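# Find the slack control line and open its clutch

## Task

Five control lines run into the grey console, and inside it one of them has come free, so it carries no tension. Looks will not reveal which one it is; identify it by physically handling the lines. Then swing that line's red lever until its clutch is completely open, in a way that leaves the clutch open once released. The attempt fails if any other clutch's lever is lifted to its open point or close to it, even briefly to test it. It also fails if any other line is allowed to be drawn into the console, or if anything is knocked off the table. The clutch must stay open with no help from the robot. Finish by releasing everything and pulling the grippers away.

## Robot and tools

Robot: two 7-joint arms, left_arm and right_arm, each with a parallel two-finger gripper. Joint ranges in rad, base to tip: waist -69.115..69.115, shoulder -2.250..2.250, upper arm roll -69.115..69.115, elbow -2.580..2.580, forearm roll -69.115..69.115, wrist pitch -2.100..2.100, wrist roll -69.115..69.115. Load limits in N m: 49.6 for waist, shoulder, upper arm roll and elbow; 31.2 for the three wrist joints. A held object's weight adds to the load. Elbows never lock fully straight.

Frame: a single scene frame, in metres. The origin sits on the table surface midway between the arms; +z is up, +x points out across the table, and left_arm stands on the +y side. The names left and right do not tell you image sides. Arm bases can be tilted. Any mounting plates and the metal frame behind the arms are fixed obstacles; a "too close" warning counts a plate plus its side of the frame as part of that arm. Reported hand positions can be somewhat off, more so when the arm reaches far.

Gripper axes: fingers extend along the gripper's +z and close along its y. end_effector_position is the point between the pads when shut. Tips lie about 19 mm past it when closed and 6 mm when fully open, and move roughly 13 mm further out while closing, so leave room above surfaces.

Row layout (used by both motion tools): 18 numbers, always all of them even if one arm is idle: left_arm x, y, z, qw, qx, qy, qz, gripper position, gripper speed, then the same nine for right_arm. x, y, z and the quaternion (w first) are an absolute pose for that gripper in the scene frame. Gripper position runs -1..1: +1 is 85 mm open, 0 about 41 mm, pads touch near -0.8, and -1 closes until blocked. Gripper speed runs -1..1: about 20 mm/s at -1, 85 at 0, 150 at +1. Grip force is set by the arm, roughly 190 to 235 N per pad. Optionally append 14 stiffness scales in 0..1 (left_arm's 7 joints then right_arm's 7, in Joint positions order); each multiplies that joint's position gain and persists until changed. Low values may keep small moves from starting.

execute_actions(actions): a list of up to 15 actions; each action is a list of up to 15 rows, one row per 1/30 s step. An action always lasts 15 steps (0.5 s); a short one repeats its final row. Every step, the commanded pose is clipped to within 70 mm and 16 degrees of the measured pose, then joints follow by damped inverse kinematics, favouring position over orientation. After an action the arm stops at its last clipped pose, so distant goals need several actions. If any target lies over 0.6 m from the gripper's starting position along any gripper axis, that action is refused for both arms; if the first action fails this against the latest reported state, or any action is malformed, nothing runs. Repeat the same quaternion in every row to hold orientation. An empty list just returns the current state and images.

move(target, speed, blocking): target is one row as above (absolute poses). Each gripper travels a straight line toward its pose, all arriving together, taking 0.5 to 10 s (cut off at 10 s). speed is the top path speed in m/s, 0.002 to 0.5, default 0.25; rotation is capped at twice that in rad/s. Gripper numbers are sent at the start. Paths ignore obstacles and the other arm; grippers lag, drift, and can overshoot speed near full reach. With blocking=false the result comes after 0.5 s; use wait(0) to check; further moves or execute_actions are refused until a result shows the end (or call stop). The "move:" line reports the ending (done, off_target, moving, held, fault) and limits: paced means the pose was clipped, held means a check blocked some steps. Each gripper's distance from its pose is also given.

wait(seconds): 0 to 10; arms hold their last command; returns early if a running move ends. stop(): brakes a running move; needs stopping room; fingers keep moving.

zoom_image(camera, region): camera is cam_left_wrist or cam_right_wrist (both 672x504, fovy_deg 43.774 and 41.082); region [x0, y0, x1, y1] in pixels from the top-left, at most 504 by 504.

finished_scene(scene): pass the current scene's number; ends it irreversibly after the robot holds its last command; the result says whether the goal was met and may give a next task.

Results: the state line gives each gripper's position and end_effector_quat_wxyz; Hand target lines give the pose each arm is now driving to; position_measured_pct is about 50 - 50*position (0 = fully open). Fingers stopping short under 90 means something is held or blocking; about 90 or slightly above means pads met. "pose unreachable" means a clearance check altered or blocked that arm's command. TORQUE FAULT: contact torque hit a load limit; that arm halts 10 s and skips the rest of the call. MOTOR HOT appears at 60 °C; at 75 °C an OVER-TEMPERATURE FAULT lets the arm sag.

Gripping: close with -1 and keep sending it. Release by sending a position wider than the object. For a gentle grip open first, then close to just under the object's width. Fingers hold position until the number changes by 0.01 or more, but re-close by themselves if the object slips or gives way. To keep an arm still, resend the exact pose from the last result before it settled, plus its gripper numbers (0 is a real command).

Avoid: knocking anything off the table, arm-to-arm contact, fast or deep contacts (speed and overshoot past contact raise force), drops and slams. For this job, feel lines gently for slack; never lift a wrong lever near its open point or let another line feed into the console; confirm the lever stays open unaided, then open the fingers and back away.

Each tool is called after ">>>" as name(argument=value, ...) on one line, values as JSON.

## Session

I'll start by looking at the current state.

>>> execute_actions(actions=[])

Scene clock: 0.00 s.
left_arm: end_effector_position=(+0.3748, +0.2571, +0.3294) position_measured_pct=0.0 end_effector_quat_wxyz=(-0.121, +0.740, +0.473, -0.463) | right_arm: end_effector_position=(+0.4961, -0.1612, +0.3201) position_measured_pct=0.0 end_effector_quat_wxyz=(+0.312, +0.452, +0.827, +0.117)
Joint positions: left_arm=[-0.59   0.984  0.539  1.424 -0.307  1.667 -0.322] | right_arm=[-1.265  0.9    0.774  2.202 -0.427 -0.305  0.3  ]
Joint velocities: left_arm=[ 0.002 -0.     0.001 -0.001 -0.002 -0.001 -0.   ] | right_arm=[-0.002 -0.002 -0.    -0.001 -0.     0.     0.   ]
Hand target (left_arm): +0.375, +0.257, +0.329; -0.121, +0.740, +0.473, -0.463
Hand target (right_arm): +0.496, -0.161, +0.320; +0.312, +0.452, +0.827, +0.117
Joint stiffness scale: left_arm=[1. 1. 1. 1. 1. 1. 1.] | right_arm=[1. 1. 1. 1. 1. 1. 1.]

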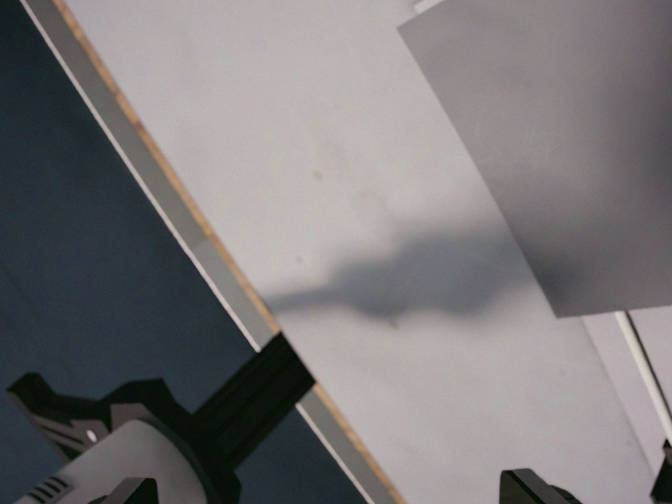

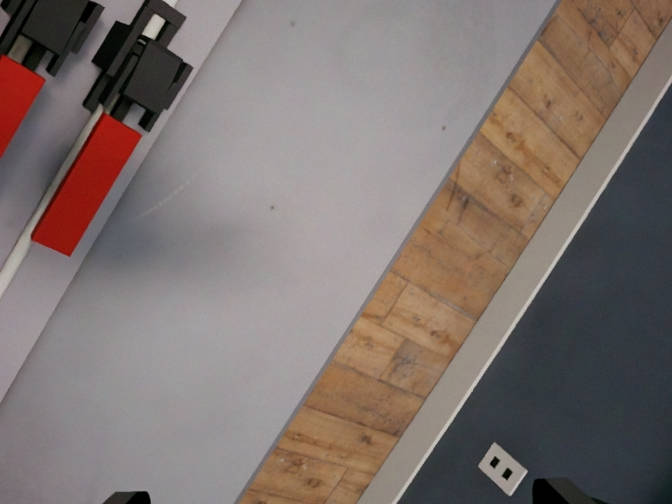

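>>> move(target=[0.40,0.28,0.48,0,0.707,0.707,0,1,0,0.45,-0.2,0.48,0,0.707,0.707,0,1,0], speed=0.3)

Scene clock: 9.57 s.
left_arm: end_effector_position=(+0.3995, +0.2802, +0.4791) position_measured_pct=0.0 end_effector_quat_wxyz=(-0.006, +0.714, +0.700, -0.000) | right_arm: end_effector_position=(+0.4494, -0.2011, +0.4793) position_measured_pct=0.0 end_effector_quat_wxyz=(+0.003, +0.702, +0.712, -0.003)
Joint positions: left_arm=[-0.781 -0.009  0.564  2.023 -0.149  0.963 -0.133] | right_arm=[-1.248  0.633  1.198  1.628 -0.439  1.155  0.112]
Joint velocities: left_arm=[ 0.001 -0.009 -0.003 -0.001  0.001  0.001 -0.   ] | right_arm=[ 0.005  0.    -0.001 -0.002  0.     0.002 -0.001]
Hand target (left_arm): +0.400, +0.280, +0.479; -0.002, +0.708, +0.707, +0.000
Hand target (right_arm): +0.450, -0.200, +0.481; +0.000, +0.707, +0.707, -0.000
Off the commanded pose (left_arm): 0.001 m, 1 deg.
Off the commanded pose (right_arm): 0.001 m, 1 deg.
Joint stiffness scale: left_arm=[1. 1. 1. 1. 1. 1. 1.] | right_arm=[1. 1. 1. 1. 1. 1. 1.]
move: done

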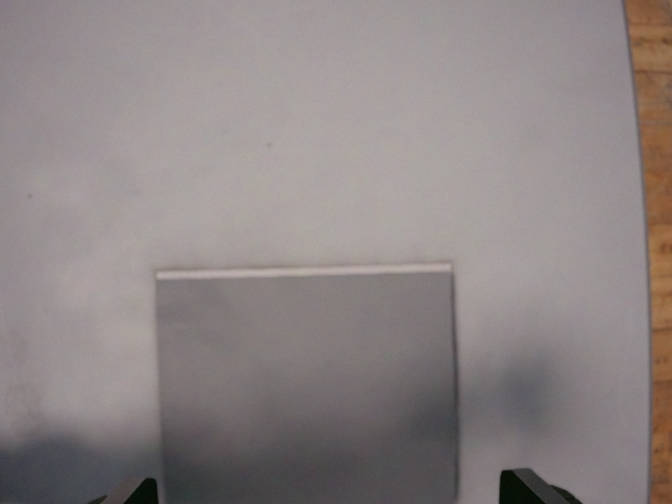

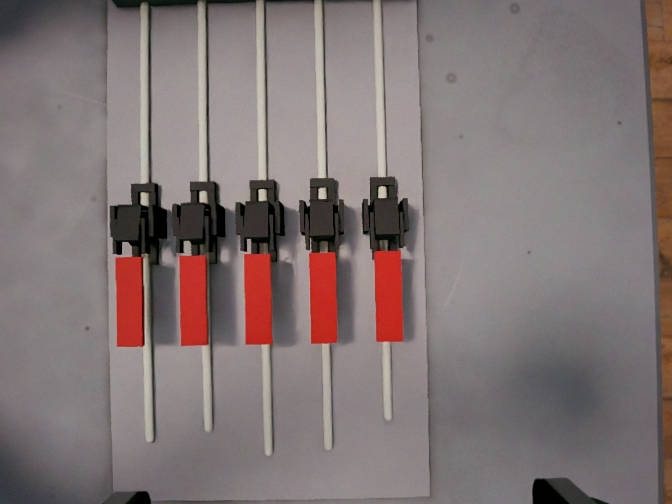

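>>> zoom_image(camera="cam_right_wrist", region=[90, 160, 440, 470])

>>> zoom_image(camera="cam_right_wrist", region=[90, 0, 440, 200])

Region (90, 160, 440, 470) of cam_right_wrist's 672x504 image, scaled by 1.440; it fills the top 446 rows of this view, and the rest is white.

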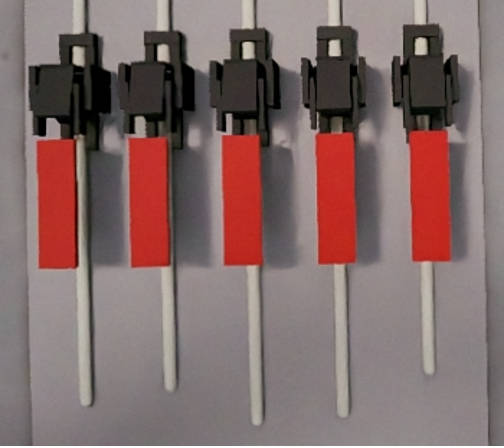

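Region (90, 0, 440, 200) of cam_right_wrist's 672x504 image, scaled by 1.440; it fills the top 288 rows of this view, and the rest is white.

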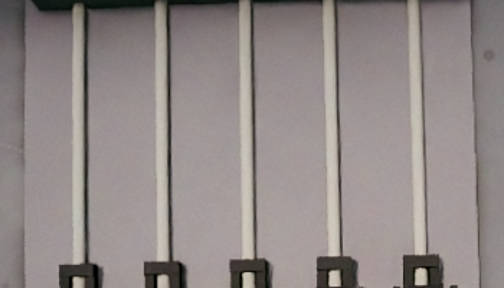

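>>> move(target=[0.40,0.30,0.40,0.25,0.661,0.661,-0.25,1,0,0.40,-0.2,0.28,0,0.707,0.707,0,1,0], speed=0.3)

Scene clock: 20.93 s.
left_arm: end_effector_position=(+0.3984, +0.2995, +0.3996) position_measured_pct=0.0 end_effector_quat_wxyz=(+0.247, +0.662, +0.662, -0.249) | right_arm: end_effector_position=(+0.4011, -0.1982, +0.2817) position_measured_pct=0.0 end_effector_quat_wxyz=(-0.001, +0.707, +0.707, +0.001)
Joint positions: left_arm=[-1.079  0.462  0.35   1.888  0.388  1.143 -0.989] | right_arm=[-1.019  0.818  0.823  1.988 -0.736  0.567  0.333]
Joint velocities: left_arm=[-0.009  0.008  0.003 -0.    -0.002 -0.001 -0.   ] | right_arm=[ 0.009  0.002 -0.006  0.     0.    -0.004 -0.001]
Hand target (left_arm): +0.400, +0.299, +0.400; +0.253, +0.661, +0.660, -0.250
Hand target (right_arm): +0.400, -0.200, +0.280; -0.000, +0.707, +0.707, +0.000
Off the commanded pose (left_arm): 0.002 m, 0 deg.
Off the commanded pose (right_arm): 0.003 m, 0 deg.
Joint stiffness scale: left_arm=[1. 1. 1. 1. 1. 1. 1.] | right_arm=[1. 1. 1. 1. 1. 1. 1.]
move: done

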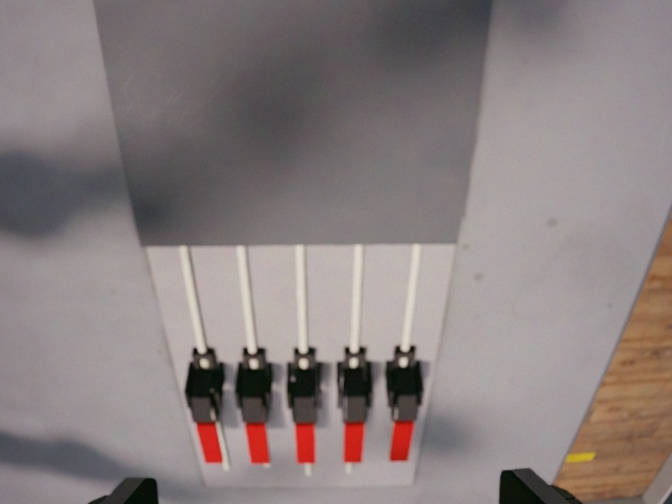

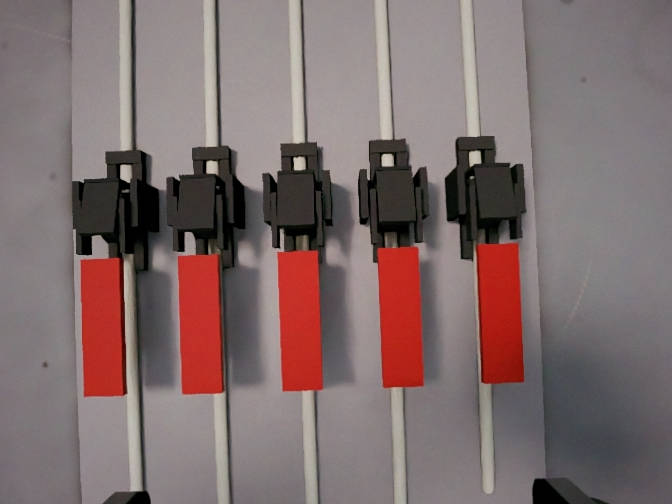

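>>> move(target=[0.40,0.30,0.40,0.25,0.661,0.661,-0.25,1,0,0.453,0.0,0.10,0,0.6947,0.7193,0,1,0], speed=0.3)

Scene clock: 39.43 s.
left_arm: end_effector_position=(+0.3994, +0.3007, +0.3994) position_measured_pct=0.0 end_effector_quat_wxyz=(+0.247, +0.662, +0.662, -0.248) | right_arm: end_effector_position=(+0.4526, -0.0005, +0.1007) position_measured_pct=0.0 end_effector_quat_wxyz=(-0.000, +0.695, +0.719, +0.001)
Joint positions: left_arm=[-1.079  0.463  0.351  1.884  0.388  1.143 -0.989] | right_arm=[-1.06   1.37   0.656  1.402 -0.813  0.615 -0.039]
Joint velocities: left_arm=[ 0.002  0.     0.    -0.001 -0.001 -0.    -0.   ] | right_arm=[-0.001  0.006  0.003 -0.001 -0.     0.003  0.001]
Hand target (left_arm): +0.400, +0.300, +0.400; +0.250, +0.661, +0.661, -0.250
Hand target (right_arm): +0.452, -0.000, +0.100; -0.000, +0.695, +0.719, -0.001
Off the commanded pose (left_arm): 0.001 m, 0 deg.
Off the commanded pose (right_arm): 0.001 m, 0 deg.
Joint stiffness scale: left_arm=[1. 1. 1. 1. 1. 1. 1.] | right_arm=[1. 1. 1. 1. 1. 1. 1.]
move: done

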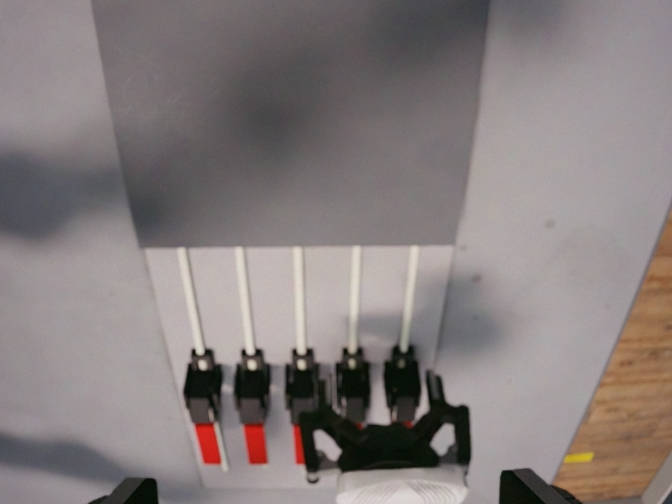

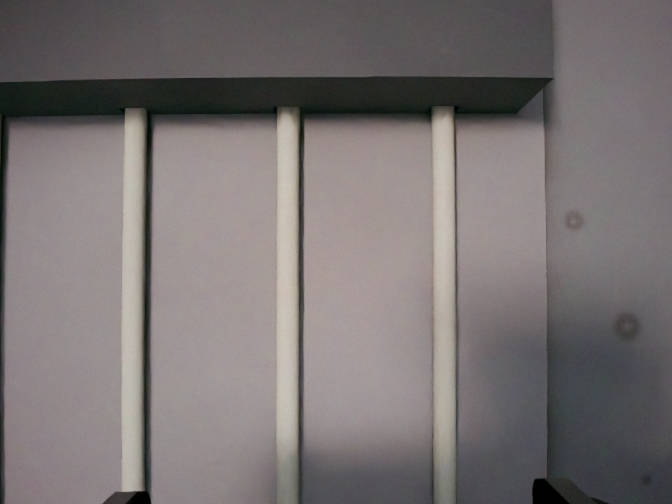

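>>> move(target=[0.40,0.30,0.40,0.25,0.661,0.661,-0.25,1,0,0.4345,0.01,0.04,0,0.6947,0.7193,0,0.09,0.5], speed=0.15)

Scene clock: 52.47 s.
left_arm: end_effector_position=(+0.3994, +0.3007, +0.3994) position_measured_pct=0.0 end_effector_quat_wxyz=(+0.247, +0.662, +0.662, -0.248) | right_arm: end_effector_position=(+0.4331, +0.0083, +0.0414) position_measured_pct=45.6 end_effector_quat_wxyz=(+0.000, +0.690, +0.724, -0.003)
Joint positions: left_arm=[-1.079  0.463  0.351  1.884  0.388  1.143 -0.989] | right_arm=[-1.049  1.481  0.604  1.355 -0.84   0.542 -0.044]
Joint velocities: left_arm=[ 0.001  0.    -0.001  0.001  0.001 -0.001 -0.   ] | right_arm=[-0.     0.003 -0.002 -0.001 -0.    -0.     0.002]
Hand target (left_arm): +0.400, +0.300, +0.400; +0.250, +0.661, +0.661, -0.250
Hand target (right_arm): +0.434, +0.010, +0.040; -0.000, +0.695, +0.719, -0.000
Off the commanded pose (left_arm): 0.001 m, 0 deg.
Off the commanded pose (right_arm): 0.003 m, 1 deg.
Joint stiffness scale: left_arm=[1. 1. 1. 1. 1. 1. 1.] | right_arm=[1. 1. 1. 1. 1. 1. 1.]
move: done

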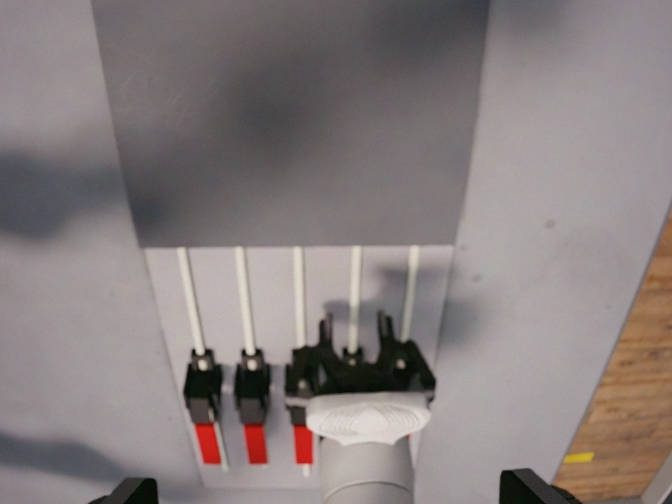

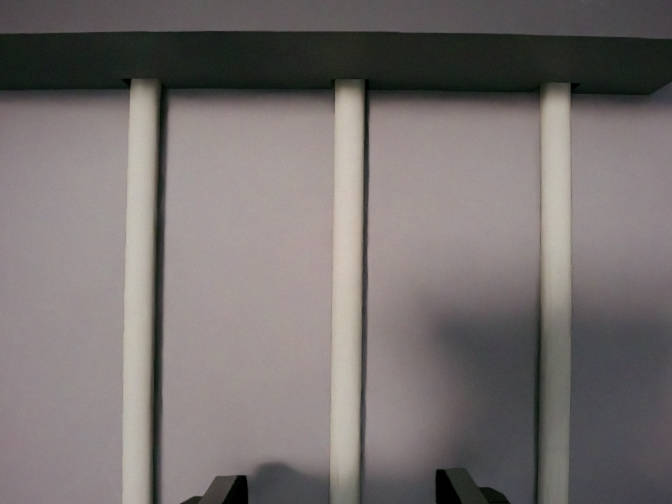

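>>> move(target=[0.40,0.30,0.40,0.25,0.661,0.661,-0.25,1,0,0.4345,0.01,0.024,0,0.6947,0.7193,0,0.09,0.5], speed=0.03)

Scene clock: 57.70 s.
left_arm: end_effector_position=(+0.3994, +0.3007, +0.3994) position_measured_pct=0.0 end_effector_quat_wxyz=(+0.247, +0.662, +0.662, -0.248) | right_arm: end_effector_position=(+0.4334, +0.0082, +0.0255) position_measured_pct=45.6 end_effector_quat_wxyz=(+0.001, +0.690, +0.724, -0.003)
Joint positions: left_arm=[-1.079  0.463  0.351  1.884  0.388  1.143 -0.989] | right_arm=[-1.037  1.513  0.598  1.328 -0.846  0.532 -0.045]
Joint velocities: left_arm=[ 0.001  0.    -0.     0.001  0.001 -0.001  0.   ] | right_arm=[ 0.002  0.006  0.002 -0.003 -0.002  0.001 -0.   ]
Hand target (left_arm): +0.400, +0.300, +0.400; +0.250, +0.661, +0.661, -0.250
Hand target (right_arm): +0.435, +0.010, +0.024; -0.000, +0.695, +0.719, +0.000
Off the commanded pose (left_arm): 0.001 m, 0 deg.
Off the commanded pose (right_arm): 0.003 m, 1 deg.
Joint stiffness scale: left_arm=[1. 1. 1. 1. 1. 1. 1.] | right_arm=[1. 1. 1. 1. 1. 1. 1.]
move: done

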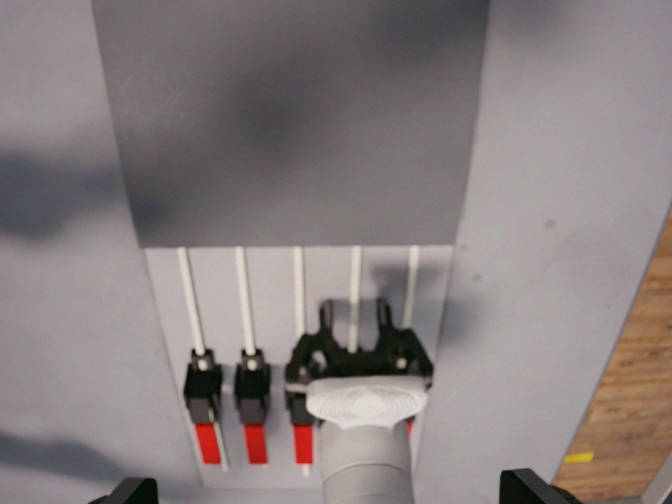

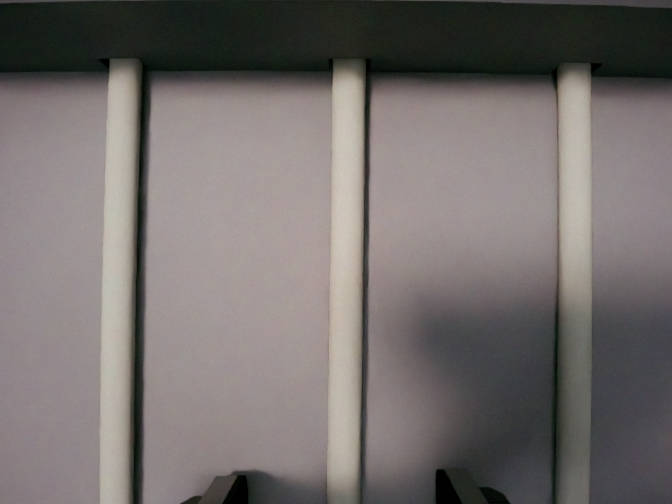

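>>> move(target=[0.40,0.30,0.40,0.25,0.661,0.661,-0.25,1,0,0.4345,0.01,0.0205,0,0.6947,0.7193,0,0.09,0.5], speed=0.02)

>>> move(target=[0.40,0.30,0.40,0.25,0.661,0.661,-0.25,1,0,0.468,0.011,0.0215,0,0.6947,0.7193,0,0.09,0.5], speed=0.04)

Scene clock: 61.33 s.
left_arm: end_effector_position=(+0.3994, +0.3007, +0.3994) position_measured_pct=0.0 end_effector_quat_wxyz=(+0.247, +0.662, +0.662, -0.248) | right_arm: end_effector_position=(+0.4335, +0.0081, +0.0220) position_measured_pct=45.6 end_effector_quat_wxyz=(+0.001, +0.690, +0.724, -0.003)
Joint positions: left_arm=[-1.079  0.463  0.351  1.884  0.388  1.143 -0.989] | right_arm=[-1.035  1.521  0.597  1.322 -0.848  0.53  -0.045]
Joint velocities: left_arm=[ 0.001  0.    -0.     0.001  0.001 -0.002 -0.   ] | right_arm=[-0.     0.002  0.001 -0.001 -0.002 -0.     0.001]
Hand target (left_arm): +0.400, +0.300, +0.400; +0.250, +0.661, +0.661, -0.250
Hand target (right_arm): +0.434, +0.010, +0.021; -0.000, +0.695, +0.719, -0.000
Off the commanded pose (left_arm): 0.001 m, 0 deg.
Off the commanded pose (right_arm): 0.003 m, 1 deg.
Joint stiffness scale: left_arm=[1. 1. 1. 1. 1. 1. 1.] | right_arm=[1. 1. 1. 1. 1. 1. 1.]
move: done

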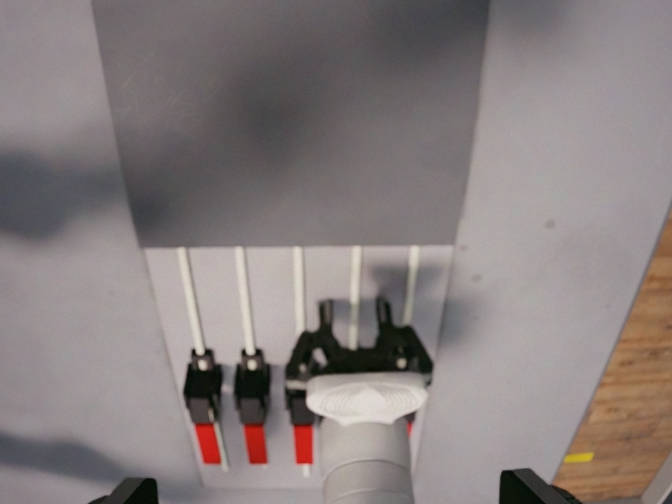

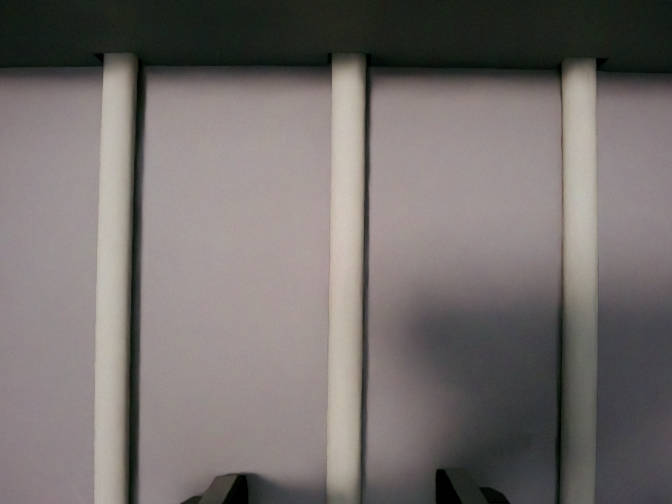

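Scene clock: 62.43 s.
left_arm: end_effector_position=(+0.3994, +0.3007, +0.3994) position_measured_pct=0.0 end_effector_quat_wxyz=(+0.247, +0.662, +0.662, -0.248) | right_arm: end_effector_position=(+0.4616, +0.0118, +0.0223) position_measured_pct=45.6 end_effector_quat_wxyz=(-0.004, +0.692, +0.722, -0.004)
Joint positions: left_arm=[-1.079  0.463  0.351  1.884  0.388  1.143 -0.989] | right_arm=[-1.005  1.553  0.654  1.208 -0.848  0.628 -0.069]
Joint velocities: left_arm=[ 0.     0.     0.    -0.001  0.002  0.001 -0.   ] | right_arm=[-0.001  0.005  0.009 -0.011  0.     0.016  0.   ]
Hand target (left_arm): +0.400, +0.300, +0.400; +0.250, +0.661, +0.661, -0.250
Hand target (right_arm): +0.468, +0.011, +0.022; -0.000, +0.695, +0.719, +0.000
Off the commanded pose (left_arm): 0.001 m, 0 deg.
Off the commanded pose (right_arm): 0.006 m, 1 deg.
Joint stiffness scale: left_arm=[1. 1. 1. 1. 1. 1. 1.] | right_arm=[1. 1. 1. 1. 1. 1. 1.]
move: off_target (right_arm)

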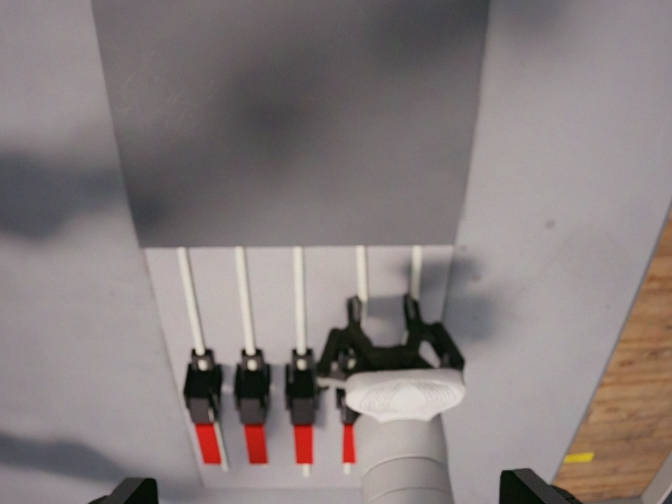

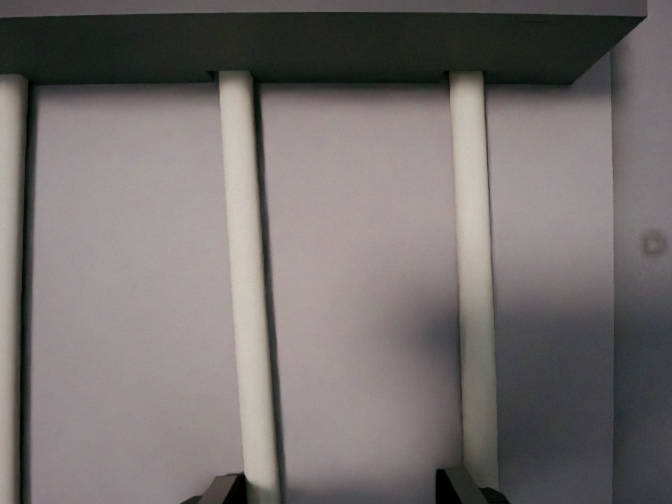

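>>> move(target=[0.40,0.30,0.40,0.25,0.661,0.661,-0.25,1,0,0.477,0.011,0.0215,0,0.6947,0.7193,0,0.09,0.5], speed=0.03)

>>> move(target=[0.40,0.30,0.40,0.25,0.661,0.661,-0.25,1,0,0.442,0.01,0.0215,0,0.6947,0.7193,0,0.09,0.5], speed=0.05)

Scene clock: 66.00 s.
left_arm: end_effector_position=(+0.3994, +0.3007, +0.3994) position_measured_pct=0.0 end_effector_quat_wxyz=(+0.247, +0.662, +0.662, -0.248) | right_arm: end_effector_position=(+0.4636, +0.0117, +0.0223) position_measured_pct=45.6 end_effector_quat_wxyz=(-0.009, +0.691, +0.723, -0.011)
Joint positions: left_arm=[-1.079  0.463  0.351  1.884  0.388  1.143 -0.989] | right_arm=[-0.999  1.562  0.67   1.179 -0.848  0.667 -0.073]
Joint velocities: left_arm=[-0.     0.     0.     0.001 -0.     0.001  0.   ] | right_arm=[-0.001  0.006  0.006 -0.007  0.001  0.01   0.001]
Hand target (left_arm): +0.400, +0.300, +0.400; +0.250, +0.661, +0.661, -0.250
Hand target (right_arm): +0.477, +0.011, +0.022; -0.000, +0.695, +0.719, +0.000
Off the commanded pose (left_arm): 0.001 m, 0 deg.
Off the commanded pose (right_arm): 0.013 m, 2 deg.
Joint stiffness scale: left_arm=[1. 1. 1. 1. 1. 1. 1.] | right_arm=[1. 1. 1. 1. 1. 1. 1.]
move: off_target (right_arm)

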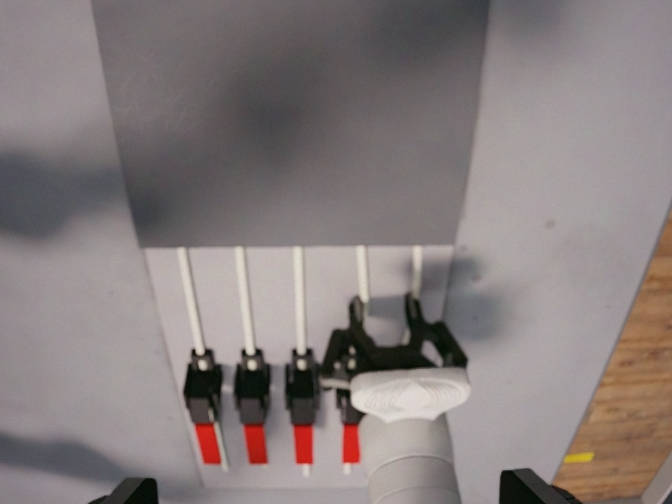

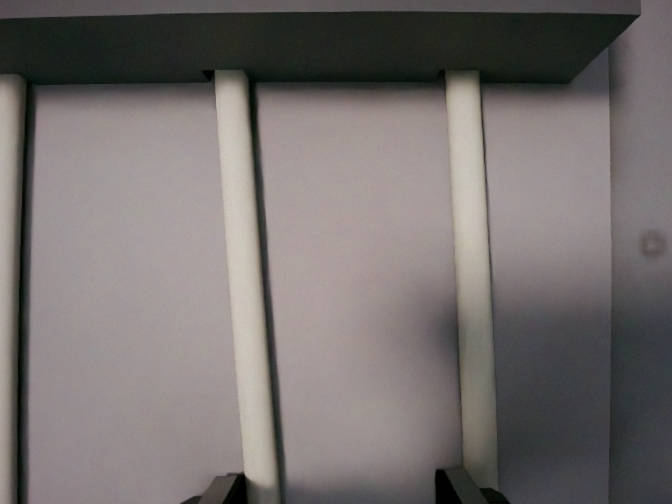

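Scene clock: 66.87 s.
left_arm: end_effector_position=(+0.3994, +0.3007, +0.3994) position_measured_pct=0.0 end_effector_quat_wxyz=(+0.247, +0.662, +0.662, -0.248) | right_arm: end_effector_position=(+0.4431, +0.0092, +0.0212) position_measured_pct=45.6 end_effector_quat_wxyz=(+0.000, +0.696, +0.718, -0.001)
Joint positions: left_arm=[-1.079  0.463  0.351  1.884  0.388  1.143 -0.989] | right_arm=[-1.027  1.532  0.618  1.291 -0.862  0.554 -0.057]
Joint velocities: left_arm=[-0.     0.     0.001 -0.    -0.002 -0.001  0.   ] | right_arm=[-0.001 -0.002 -0.005  0.003  0.    -0.001 -0.   ]
Hand target (left_arm): +0.400, +0.300, +0.400; +0.250, +0.661, +0.661, -0.250
Hand target (right_arm): +0.442, +0.010, +0.021; -0.000, +0.695, +0.719, -0.000
Off the commanded pose (left_arm): 0.001 m, 0 deg.
Off the commanded pose (right_arm): 0.001 m, 0 deg.
Joint stiffness scale: left_arm=[1. 1. 1. 1. 1. 1. 1.] | right_arm=[1. 1. 1. 1. 1. 1. 1.]
move: done

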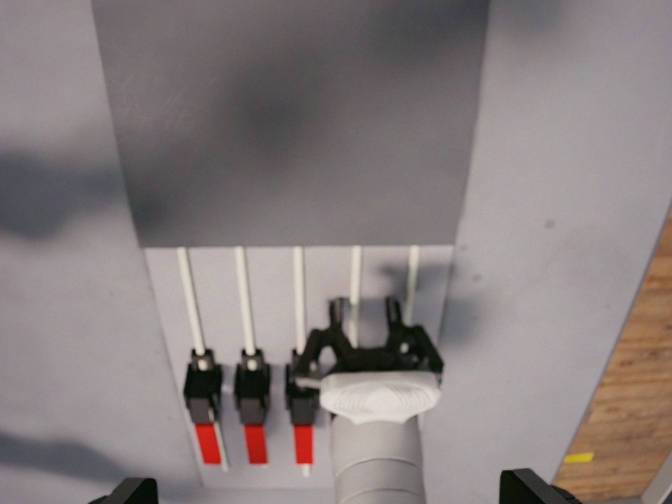

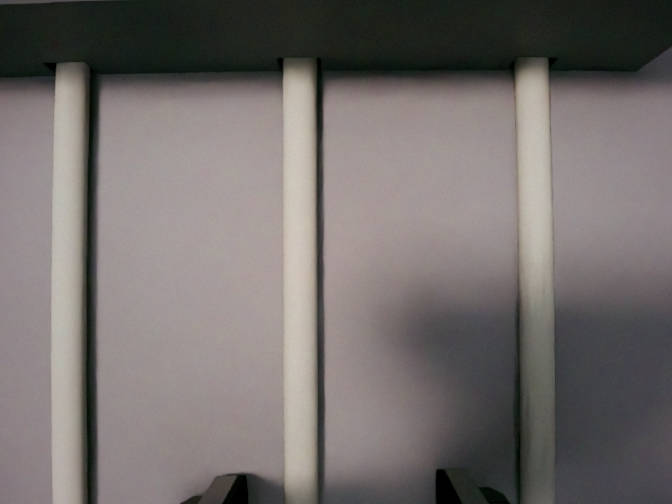

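>>> move(target=[0.40,0.30,0.40,0.25,0.661,0.661,-0.25,1,0,0.4345,0.01,0.0155,0,0.6947,0.7193,0,0.66,0.5], speed=0.02)

>>> move(target=[0.40,0.30,0.40,0.25,0.661,0.661,-0.25,1,0,0.462,0.011,0.016,0,0.6947,0.7193,0,0.66,0.5], speed=0.04)

Scene clock: 74.33 s.
left_arm: end_effector_position=(+0.3994, +0.3007, +0.3994) position_measured_pct=0.0 end_effector_quat_wxyz=(+0.247, +0.662, +0.662, -0.248) | right_arm: end_effector_position=(+0.4363, +0.0107, +0.0170) position_measured_pct=17.1 end_effector_quat_wxyz=(-0.001, +0.697, +0.717, +0.001)
Joint positions: left_arm=[-1.079  0.463  0.351  1.884  0.388  1.143 -0.989] | right_arm=[-1.029  1.533  0.598  1.306 -0.862  0.529 -0.057]
Joint velocities: left_arm=[-0.     0.     0.    -0.     0.001 -0.002  0.   ] | right_arm=[-0.001  0.001 -0.002  0.    -0.    -0.005 -0.   ]
Hand target (left_arm): +0.400, +0.300, +0.400; +0.250, +0.661, +0.661, -0.250
Hand target (right_arm): +0.434, +0.010, +0.016; +0.000, +0.695, +0.719, -0.000
Off the commanded pose (left_arm): 0.001 m, 0 deg.
Off the commanded pose (right_arm): 0.002 m, 0 deg.
Joint stiffness scale: left_arm=[1. 1. 1. 1. 1. 1. 1.] | right_arm=[1. 1. 1. 1. 1. 1. 1.]
move: done

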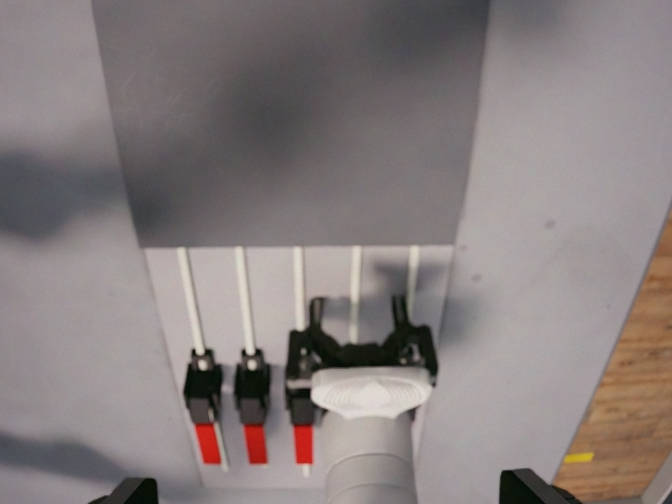

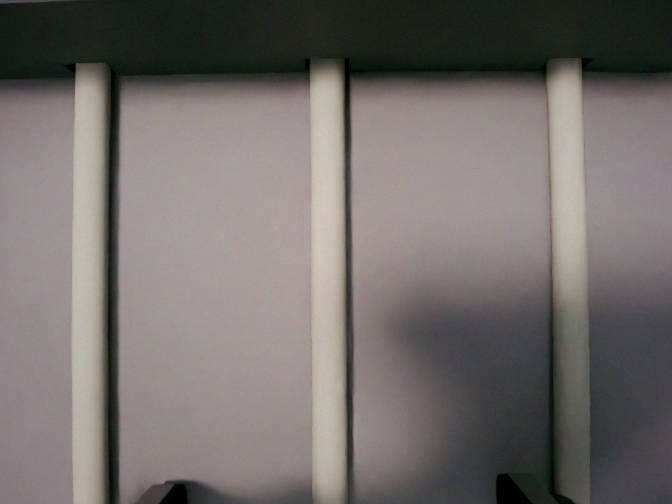

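Scene clock: 75.23 s.
left_arm: end_effector_position=(+0.3994, +0.3007, +0.3994) position_measured_pct=0.0 end_effector_quat_wxyz=(+0.247, +0.662, +0.662, -0.248) | right_arm: end_effector_position=(+0.4575, +0.0129, +0.0166) position_measured_pct=17.1 end_effector_quat_wxyz=(-0.003, +0.693, +0.721, -0.002)
Joint positions: left_arm=[-1.079  0.463  0.351  1.884  0.388  1.143 -0.989] | right_arm=[-1.009  1.56   0.647  1.218 -0.862  0.607 -0.062]
Joint velocities: left_arm=[-0.001 -0.     0.001  0.002  0.001 -0.002  0.   ] | right_arm=[-0.     0.004  0.008 -0.009 -0.001  0.013 -0.001]
Hand target (left_arm): +0.400, +0.300, +0.400; +0.250, +0.661, +0.661, -0.250
Hand target (right_arm): +0.462, +0.011, +0.016; +0.000, +0.695, +0.719, +0.000
Off the commanded pose (left_arm): 0.001 m, 0 deg.
Off the commanded pose (right_arm): 0.005 m, 1 deg.
Joint stiffness scale: left_arm=[1. 1. 1. 1. 1. 1. 1.] | right_arm=[1. 1. 1. 1. 1. 1. 1.]
move: off_target (right_arm)

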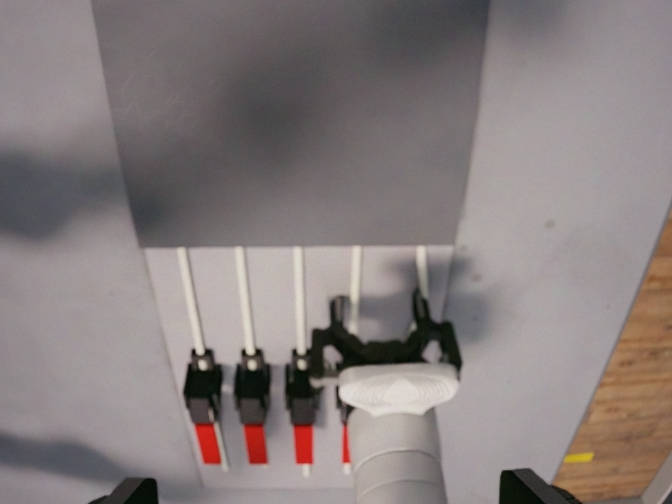

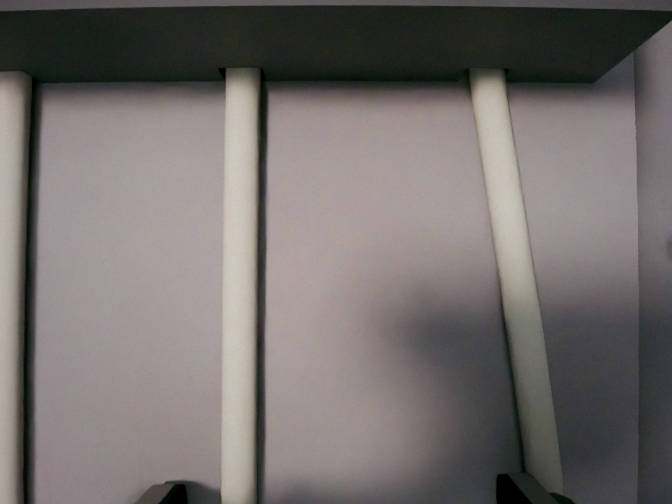

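>>> move(target=[0.40,0.30,0.40,0.25,0.661,0.661,-0.25,1,0,0.4345,0.01,0.016,0,0.6947,0.7193,0,0.66,0.5], speed=0.05)

>>> move(target=[0.40,0.30,0.40,0.25,0.661,0.661,-0.25,1,0,0.406,0.009,0.016,0,0.6947,0.7193,0,0.66,0.5], speed=0.04)

Scene clock: 77.50 s.
left_arm: end_effector_position=(+0.3994, +0.3007, +0.3994) position_measured_pct=0.0 end_effector_quat_wxyz=(+0.247, +0.662, +0.662, -0.248) | right_arm: end_effector_position=(+0.4349, +0.0090, +0.0153) position_measured_pct=17.1 end_effector_quat_wxyz=(-0.000, +0.696, +0.718, -0.001)
Joint positions: left_arm=[-1.079  0.463  0.351  1.884  0.388  1.143 -0.989] | right_arm=[-1.03   1.537  0.6    1.307 -0.864  0.53  -0.054]
Joint velocities: left_arm=[ 0.001  0.     0.001  0.001 -0.001 -0.002  0.   ] | right_arm=[-0.    -0.002 -0.005  0.005  0.001 -0.003 -0.   ]
Hand target (left_arm): +0.400, +0.300, +0.400; +0.250, +0.661, +0.661, -0.250
Hand target (right_arm): +0.434, +0.010, +0.016; -0.000, +0.695, +0.719, -0.000
Off the commanded pose (left_arm): 0.001 m, 0 deg.
Off the commanded pose (right_arm): 0.001 m, 0 deg.
Joint stiffness scale: left_arm=[1. 1. 1. 1. 1. 1. 1.] | right_arm=[1. 1. 1. 1. 1. 1. 1.]
move: done

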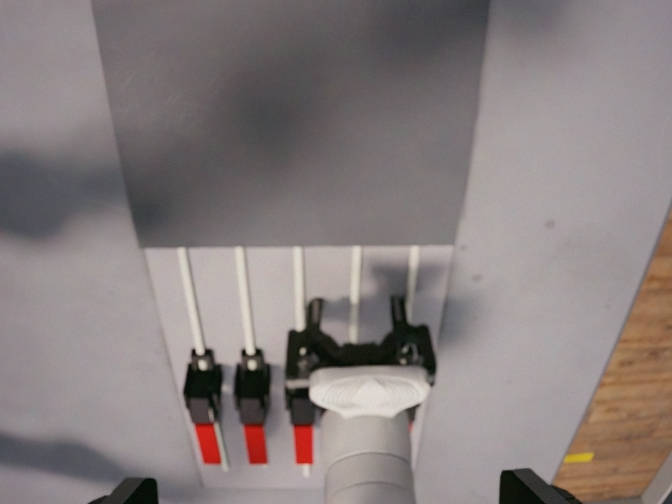

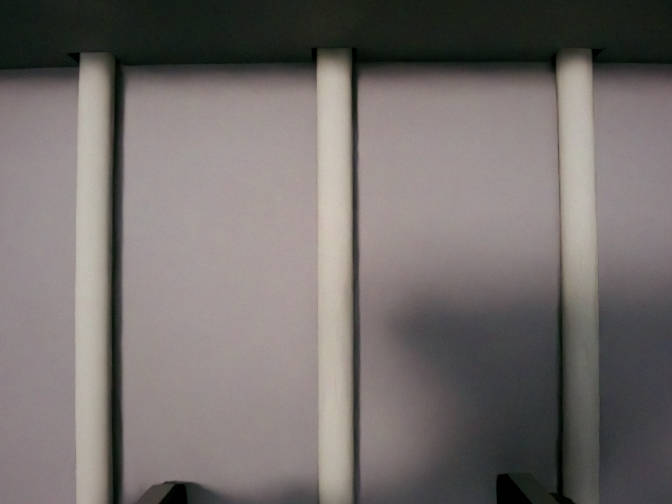

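Scene clock: 78.57 s.
left_arm: end_effector_position=(+0.3994, +0.3007, +0.3994) position_measured_pct=0.0 end_effector_quat_wxyz=(+0.247, +0.662, +0.662, -0.248) | right_arm: end_effector_position=(+0.4098, +0.0079, +0.0165) position_measured_pct=17.1 end_effector_quat_wxyz=(+0.002, +0.697, +0.717, +0.001)
Joint positions: left_arm=[-1.079  0.463  0.351  1.884  0.388  1.143 -0.989] | right_arm=[-1.049  1.507  0.542  1.4   -0.864  0.443 -0.043]
Joint velocities: left_arm=[-0.  0. -0.  0. -0.  0. -0.] | right_arm=[-0.001 -0.001 -0.002  0.005  0.    -0.002  0.003]
Hand target (left_arm): +0.400, +0.300, +0.400; +0.250, +0.661, +0.661, -0.250
Hand target (right_arm): +0.406, +0.009, +0.016; -0.000, +0.695, +0.719, -0.000
Off the commanded pose (left_arm): 0.001 m, 0 deg.
Off the commanded pose (right_arm): 0.004 m, 1 deg.
Joint stiffness scale: left_arm=[1. 1. 1. 1. 1. 1. 1.] | right_arm=[1. 1. 1. 1. 1. 1. 1.]
move: off_target (right_arm)

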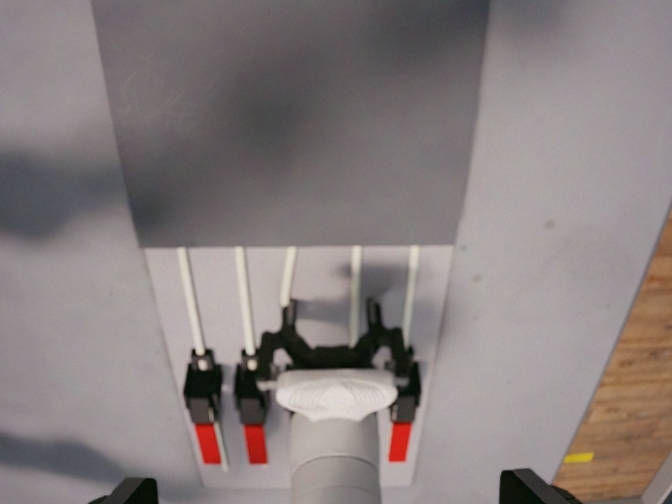

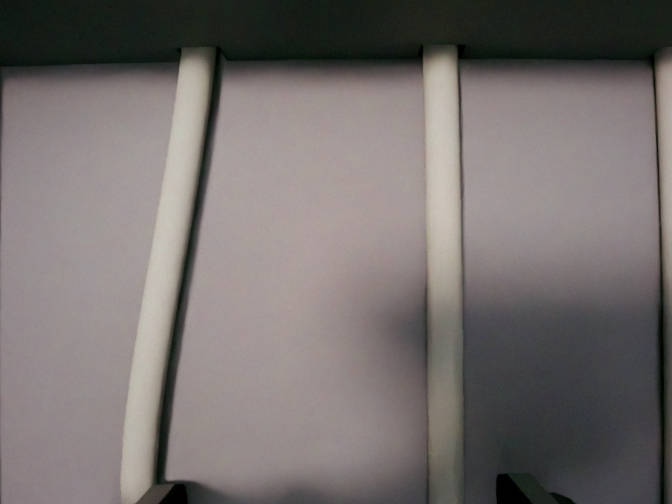

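>>> move(target=[0.40,0.30,0.40,0.25,0.661,0.661,-0.25,1,0,0.430,0.01,0.016,0,0.6947,0.7193,0,0.66,0.5], speed=0.05)

>>> move(target=[0.40,0.30,0.40,0.25,0.661,0.661,-0.25,1,0,0.430,0.01,0.04,0,0.6947,0.7193,0,0.66,0.5], speed=0.1)

>>> move(target=[0.40,0.30,0.40,0.25,0.661,0.661,-0.25,1,0,0.297,0.006,0.036,0,0.6947,0.7193,0,0.66,0.5], speed=0.2)

Scene clock: 82.50 s.
left_arm: end_effector_position=(+0.3994, +0.3007, +0.3994) position_measured_pct=0.0 end_effector_quat_wxyz=(+0.247, +0.662, +0.662, -0.248) | right_arm: end_effector_position=(+0.4300, +0.0113, +0.0171) position_measured_pct=17.1 end_effector_quat_wxyz=(+0.000, +0.693, +0.721, +0.002)
Joint positions: left_arm=[-1.079  0.463  0.351  1.884  0.388  1.143 -0.989] | right_arm=[-1.037  1.526  0.585  1.329 -0.864  0.506 -0.043]
Joint velocities: left_arm=[ 0.     0.    -0.     0.001  0.001 -0.001 -0.   ] | right_arm=[-0.001  0.011  0.005 -0.005  0.     0.006  0.   ]
Hand target (left_arm): +0.400, +0.300, +0.400; +0.250, +0.661, +0.661, -0.250
Hand target (right_arm): +0.430, +0.010, +0.016; +0.000, +0.695, +0.719, +0.000
Off the commanded pose (left_arm): 0.001 m, 0 deg.
Off the commanded pose (right_arm): 0.002 m, 0 deg.
Joint stiffness scale: left_arm=[1. 1. 1. 1. 1. 1. 1.] | right_arm=[1. 1. 1. 1. 1. 1. 1.]
move: done

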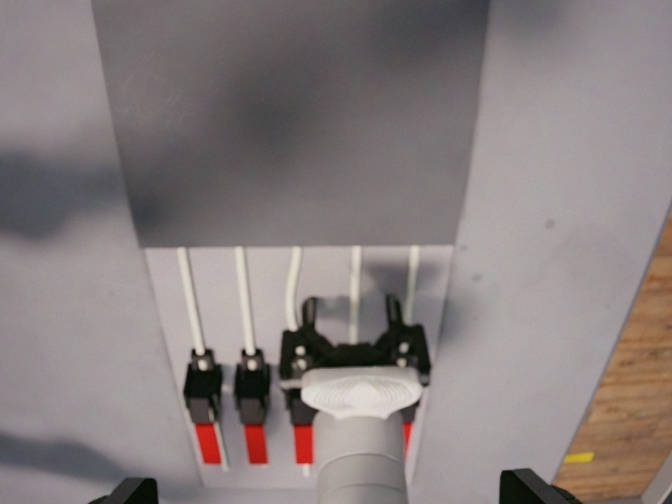

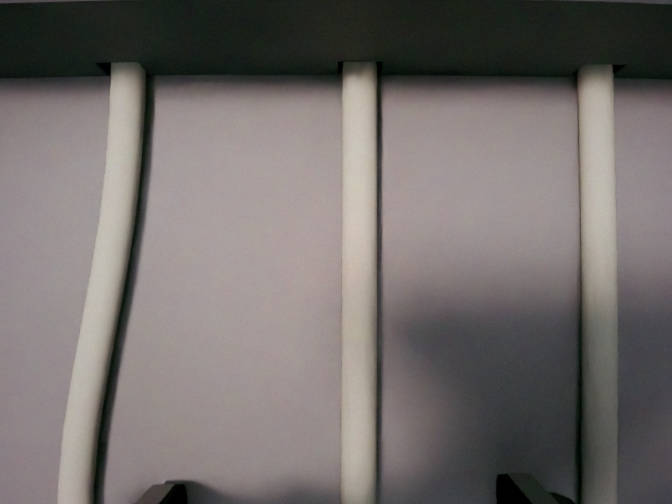

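Scene clock: 83.33 s.
left_arm: end_effector_position=(+0.3994, +0.3007, +0.3994) position_measured_pct=0.0 end_effector_quat_wxyz=(+0.247, +0.662, +0.662, -0.248) | right_arm: end_effector_position=(+0.4311, +0.0114, +0.0385) position_measured_pct=17.1 end_effector_quat_wxyz=(-0.000, +0.696, +0.718, +0.002)
Joint positions: left_arm=[-1.079  0.463  0.351  1.884  0.388  1.143 -0.989] | right_arm=[-1.052  1.484  0.599  1.363 -0.864  0.524 -0.043]
Joint velocities: left_arm=[-0.001 -0.    -0.    -0.     0.001 -0.001  0.   ] | right_arm=[-0.002 -0.006  0.001  0.002  0.     0.001  0.   ]
Hand target (left_arm): +0.400, +0.300, +0.400; +0.250, +0.661, +0.661, -0.250
Hand target (right_arm): +0.430, +0.010, +0.040; -0.000, +0.695, +0.719, +0.000
Off the commanded pose (left_arm): 0.001 m, 0 deg.
Off the commanded pose (right_arm): 0.002 m, 0 deg.
Joint stiffness scale: left_arm=[1. 1. 1. 1. 1. 1. 1.] | right_arm=[1. 1. 1. 1. 1. 1. 1.]
move: done

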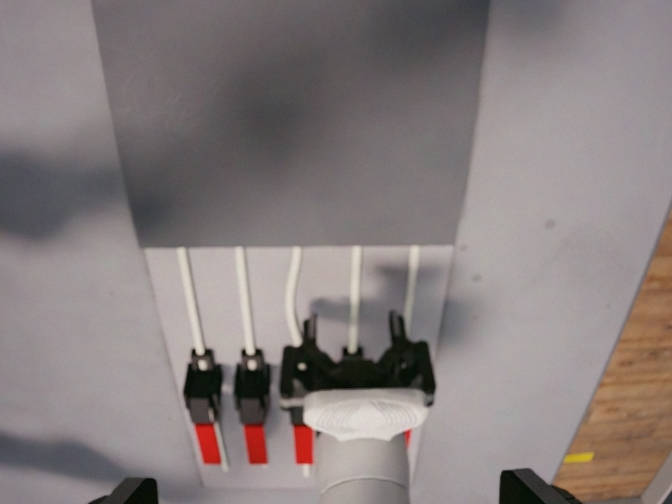

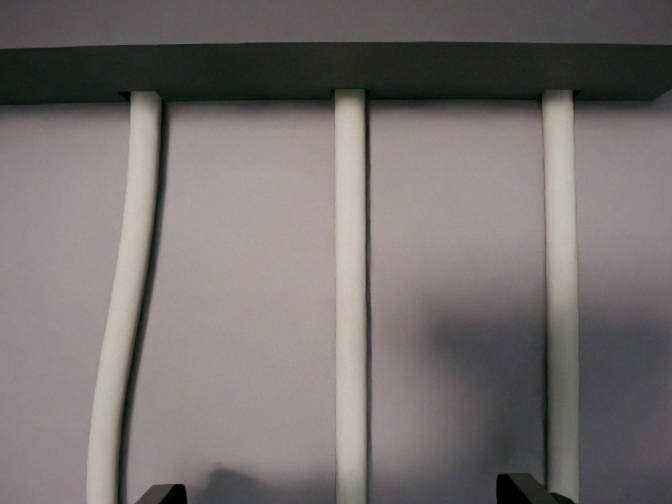

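Scene clock: 84.47 s.
left_arm: end_effector_position=(+0.3994, +0.3007, +0.3994) position_measured_pct=0.0 end_effector_quat_wxyz=(+0.247, +0.662, +0.662, -0.248) | right_arm: end_effector_position=(+0.2963, +0.0064, +0.0352) position_measured_pct=17.1 end_effector_quat_wxyz=(-0.001, +0.696, +0.718, -0.001)
Joint positions: left_arm=[-1.079  0.463  0.351  1.884  0.388  1.143 -0.989] | right_arm=[-1.128  1.403  0.328  1.725 -0.948  0.152  0.022]
Joint velocities: left_arm=[ 0.    -0.     0.     0.002 -0.    -0.    -0.   ] | right_arm=[ 0.005 -0.006 -0.003  0.003 -0.    -0.005  0.001]
Hand target (left_arm): +0.400, +0.300, +0.400; +0.250, +0.661, +0.661, -0.250
Hand target (right_arm): +0.297, +0.006, +0.036; -0.000, +0.695, +0.719, -0.000
Off the commanded pose (left_arm): 0.001 m, 0 deg.
Off the commanded pose (right_arm): 0.001 m, 0 deg.
Joint stiffness scale: left_arm=[1. 1. 1. 1. 1. 1. 1.] | right_arm=[1. 1. 1. 1. 1. 1. 1.]
move: done

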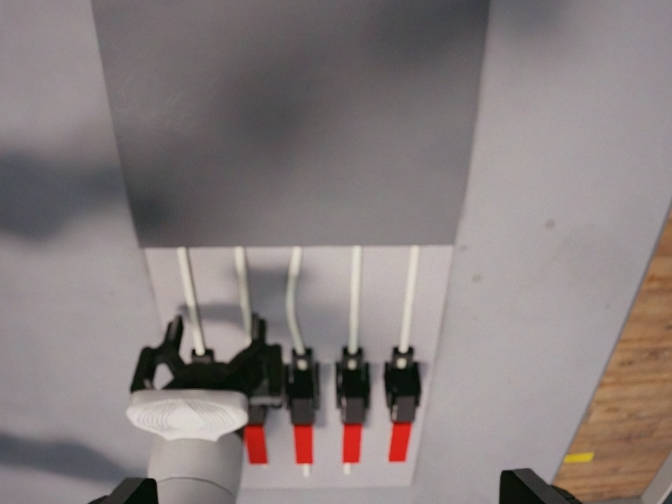

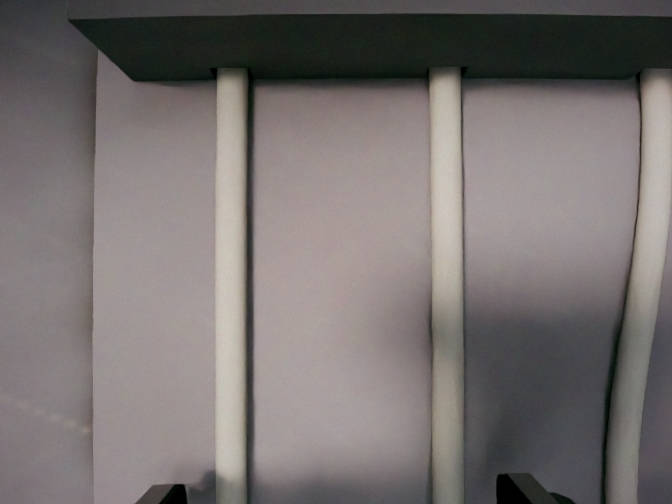

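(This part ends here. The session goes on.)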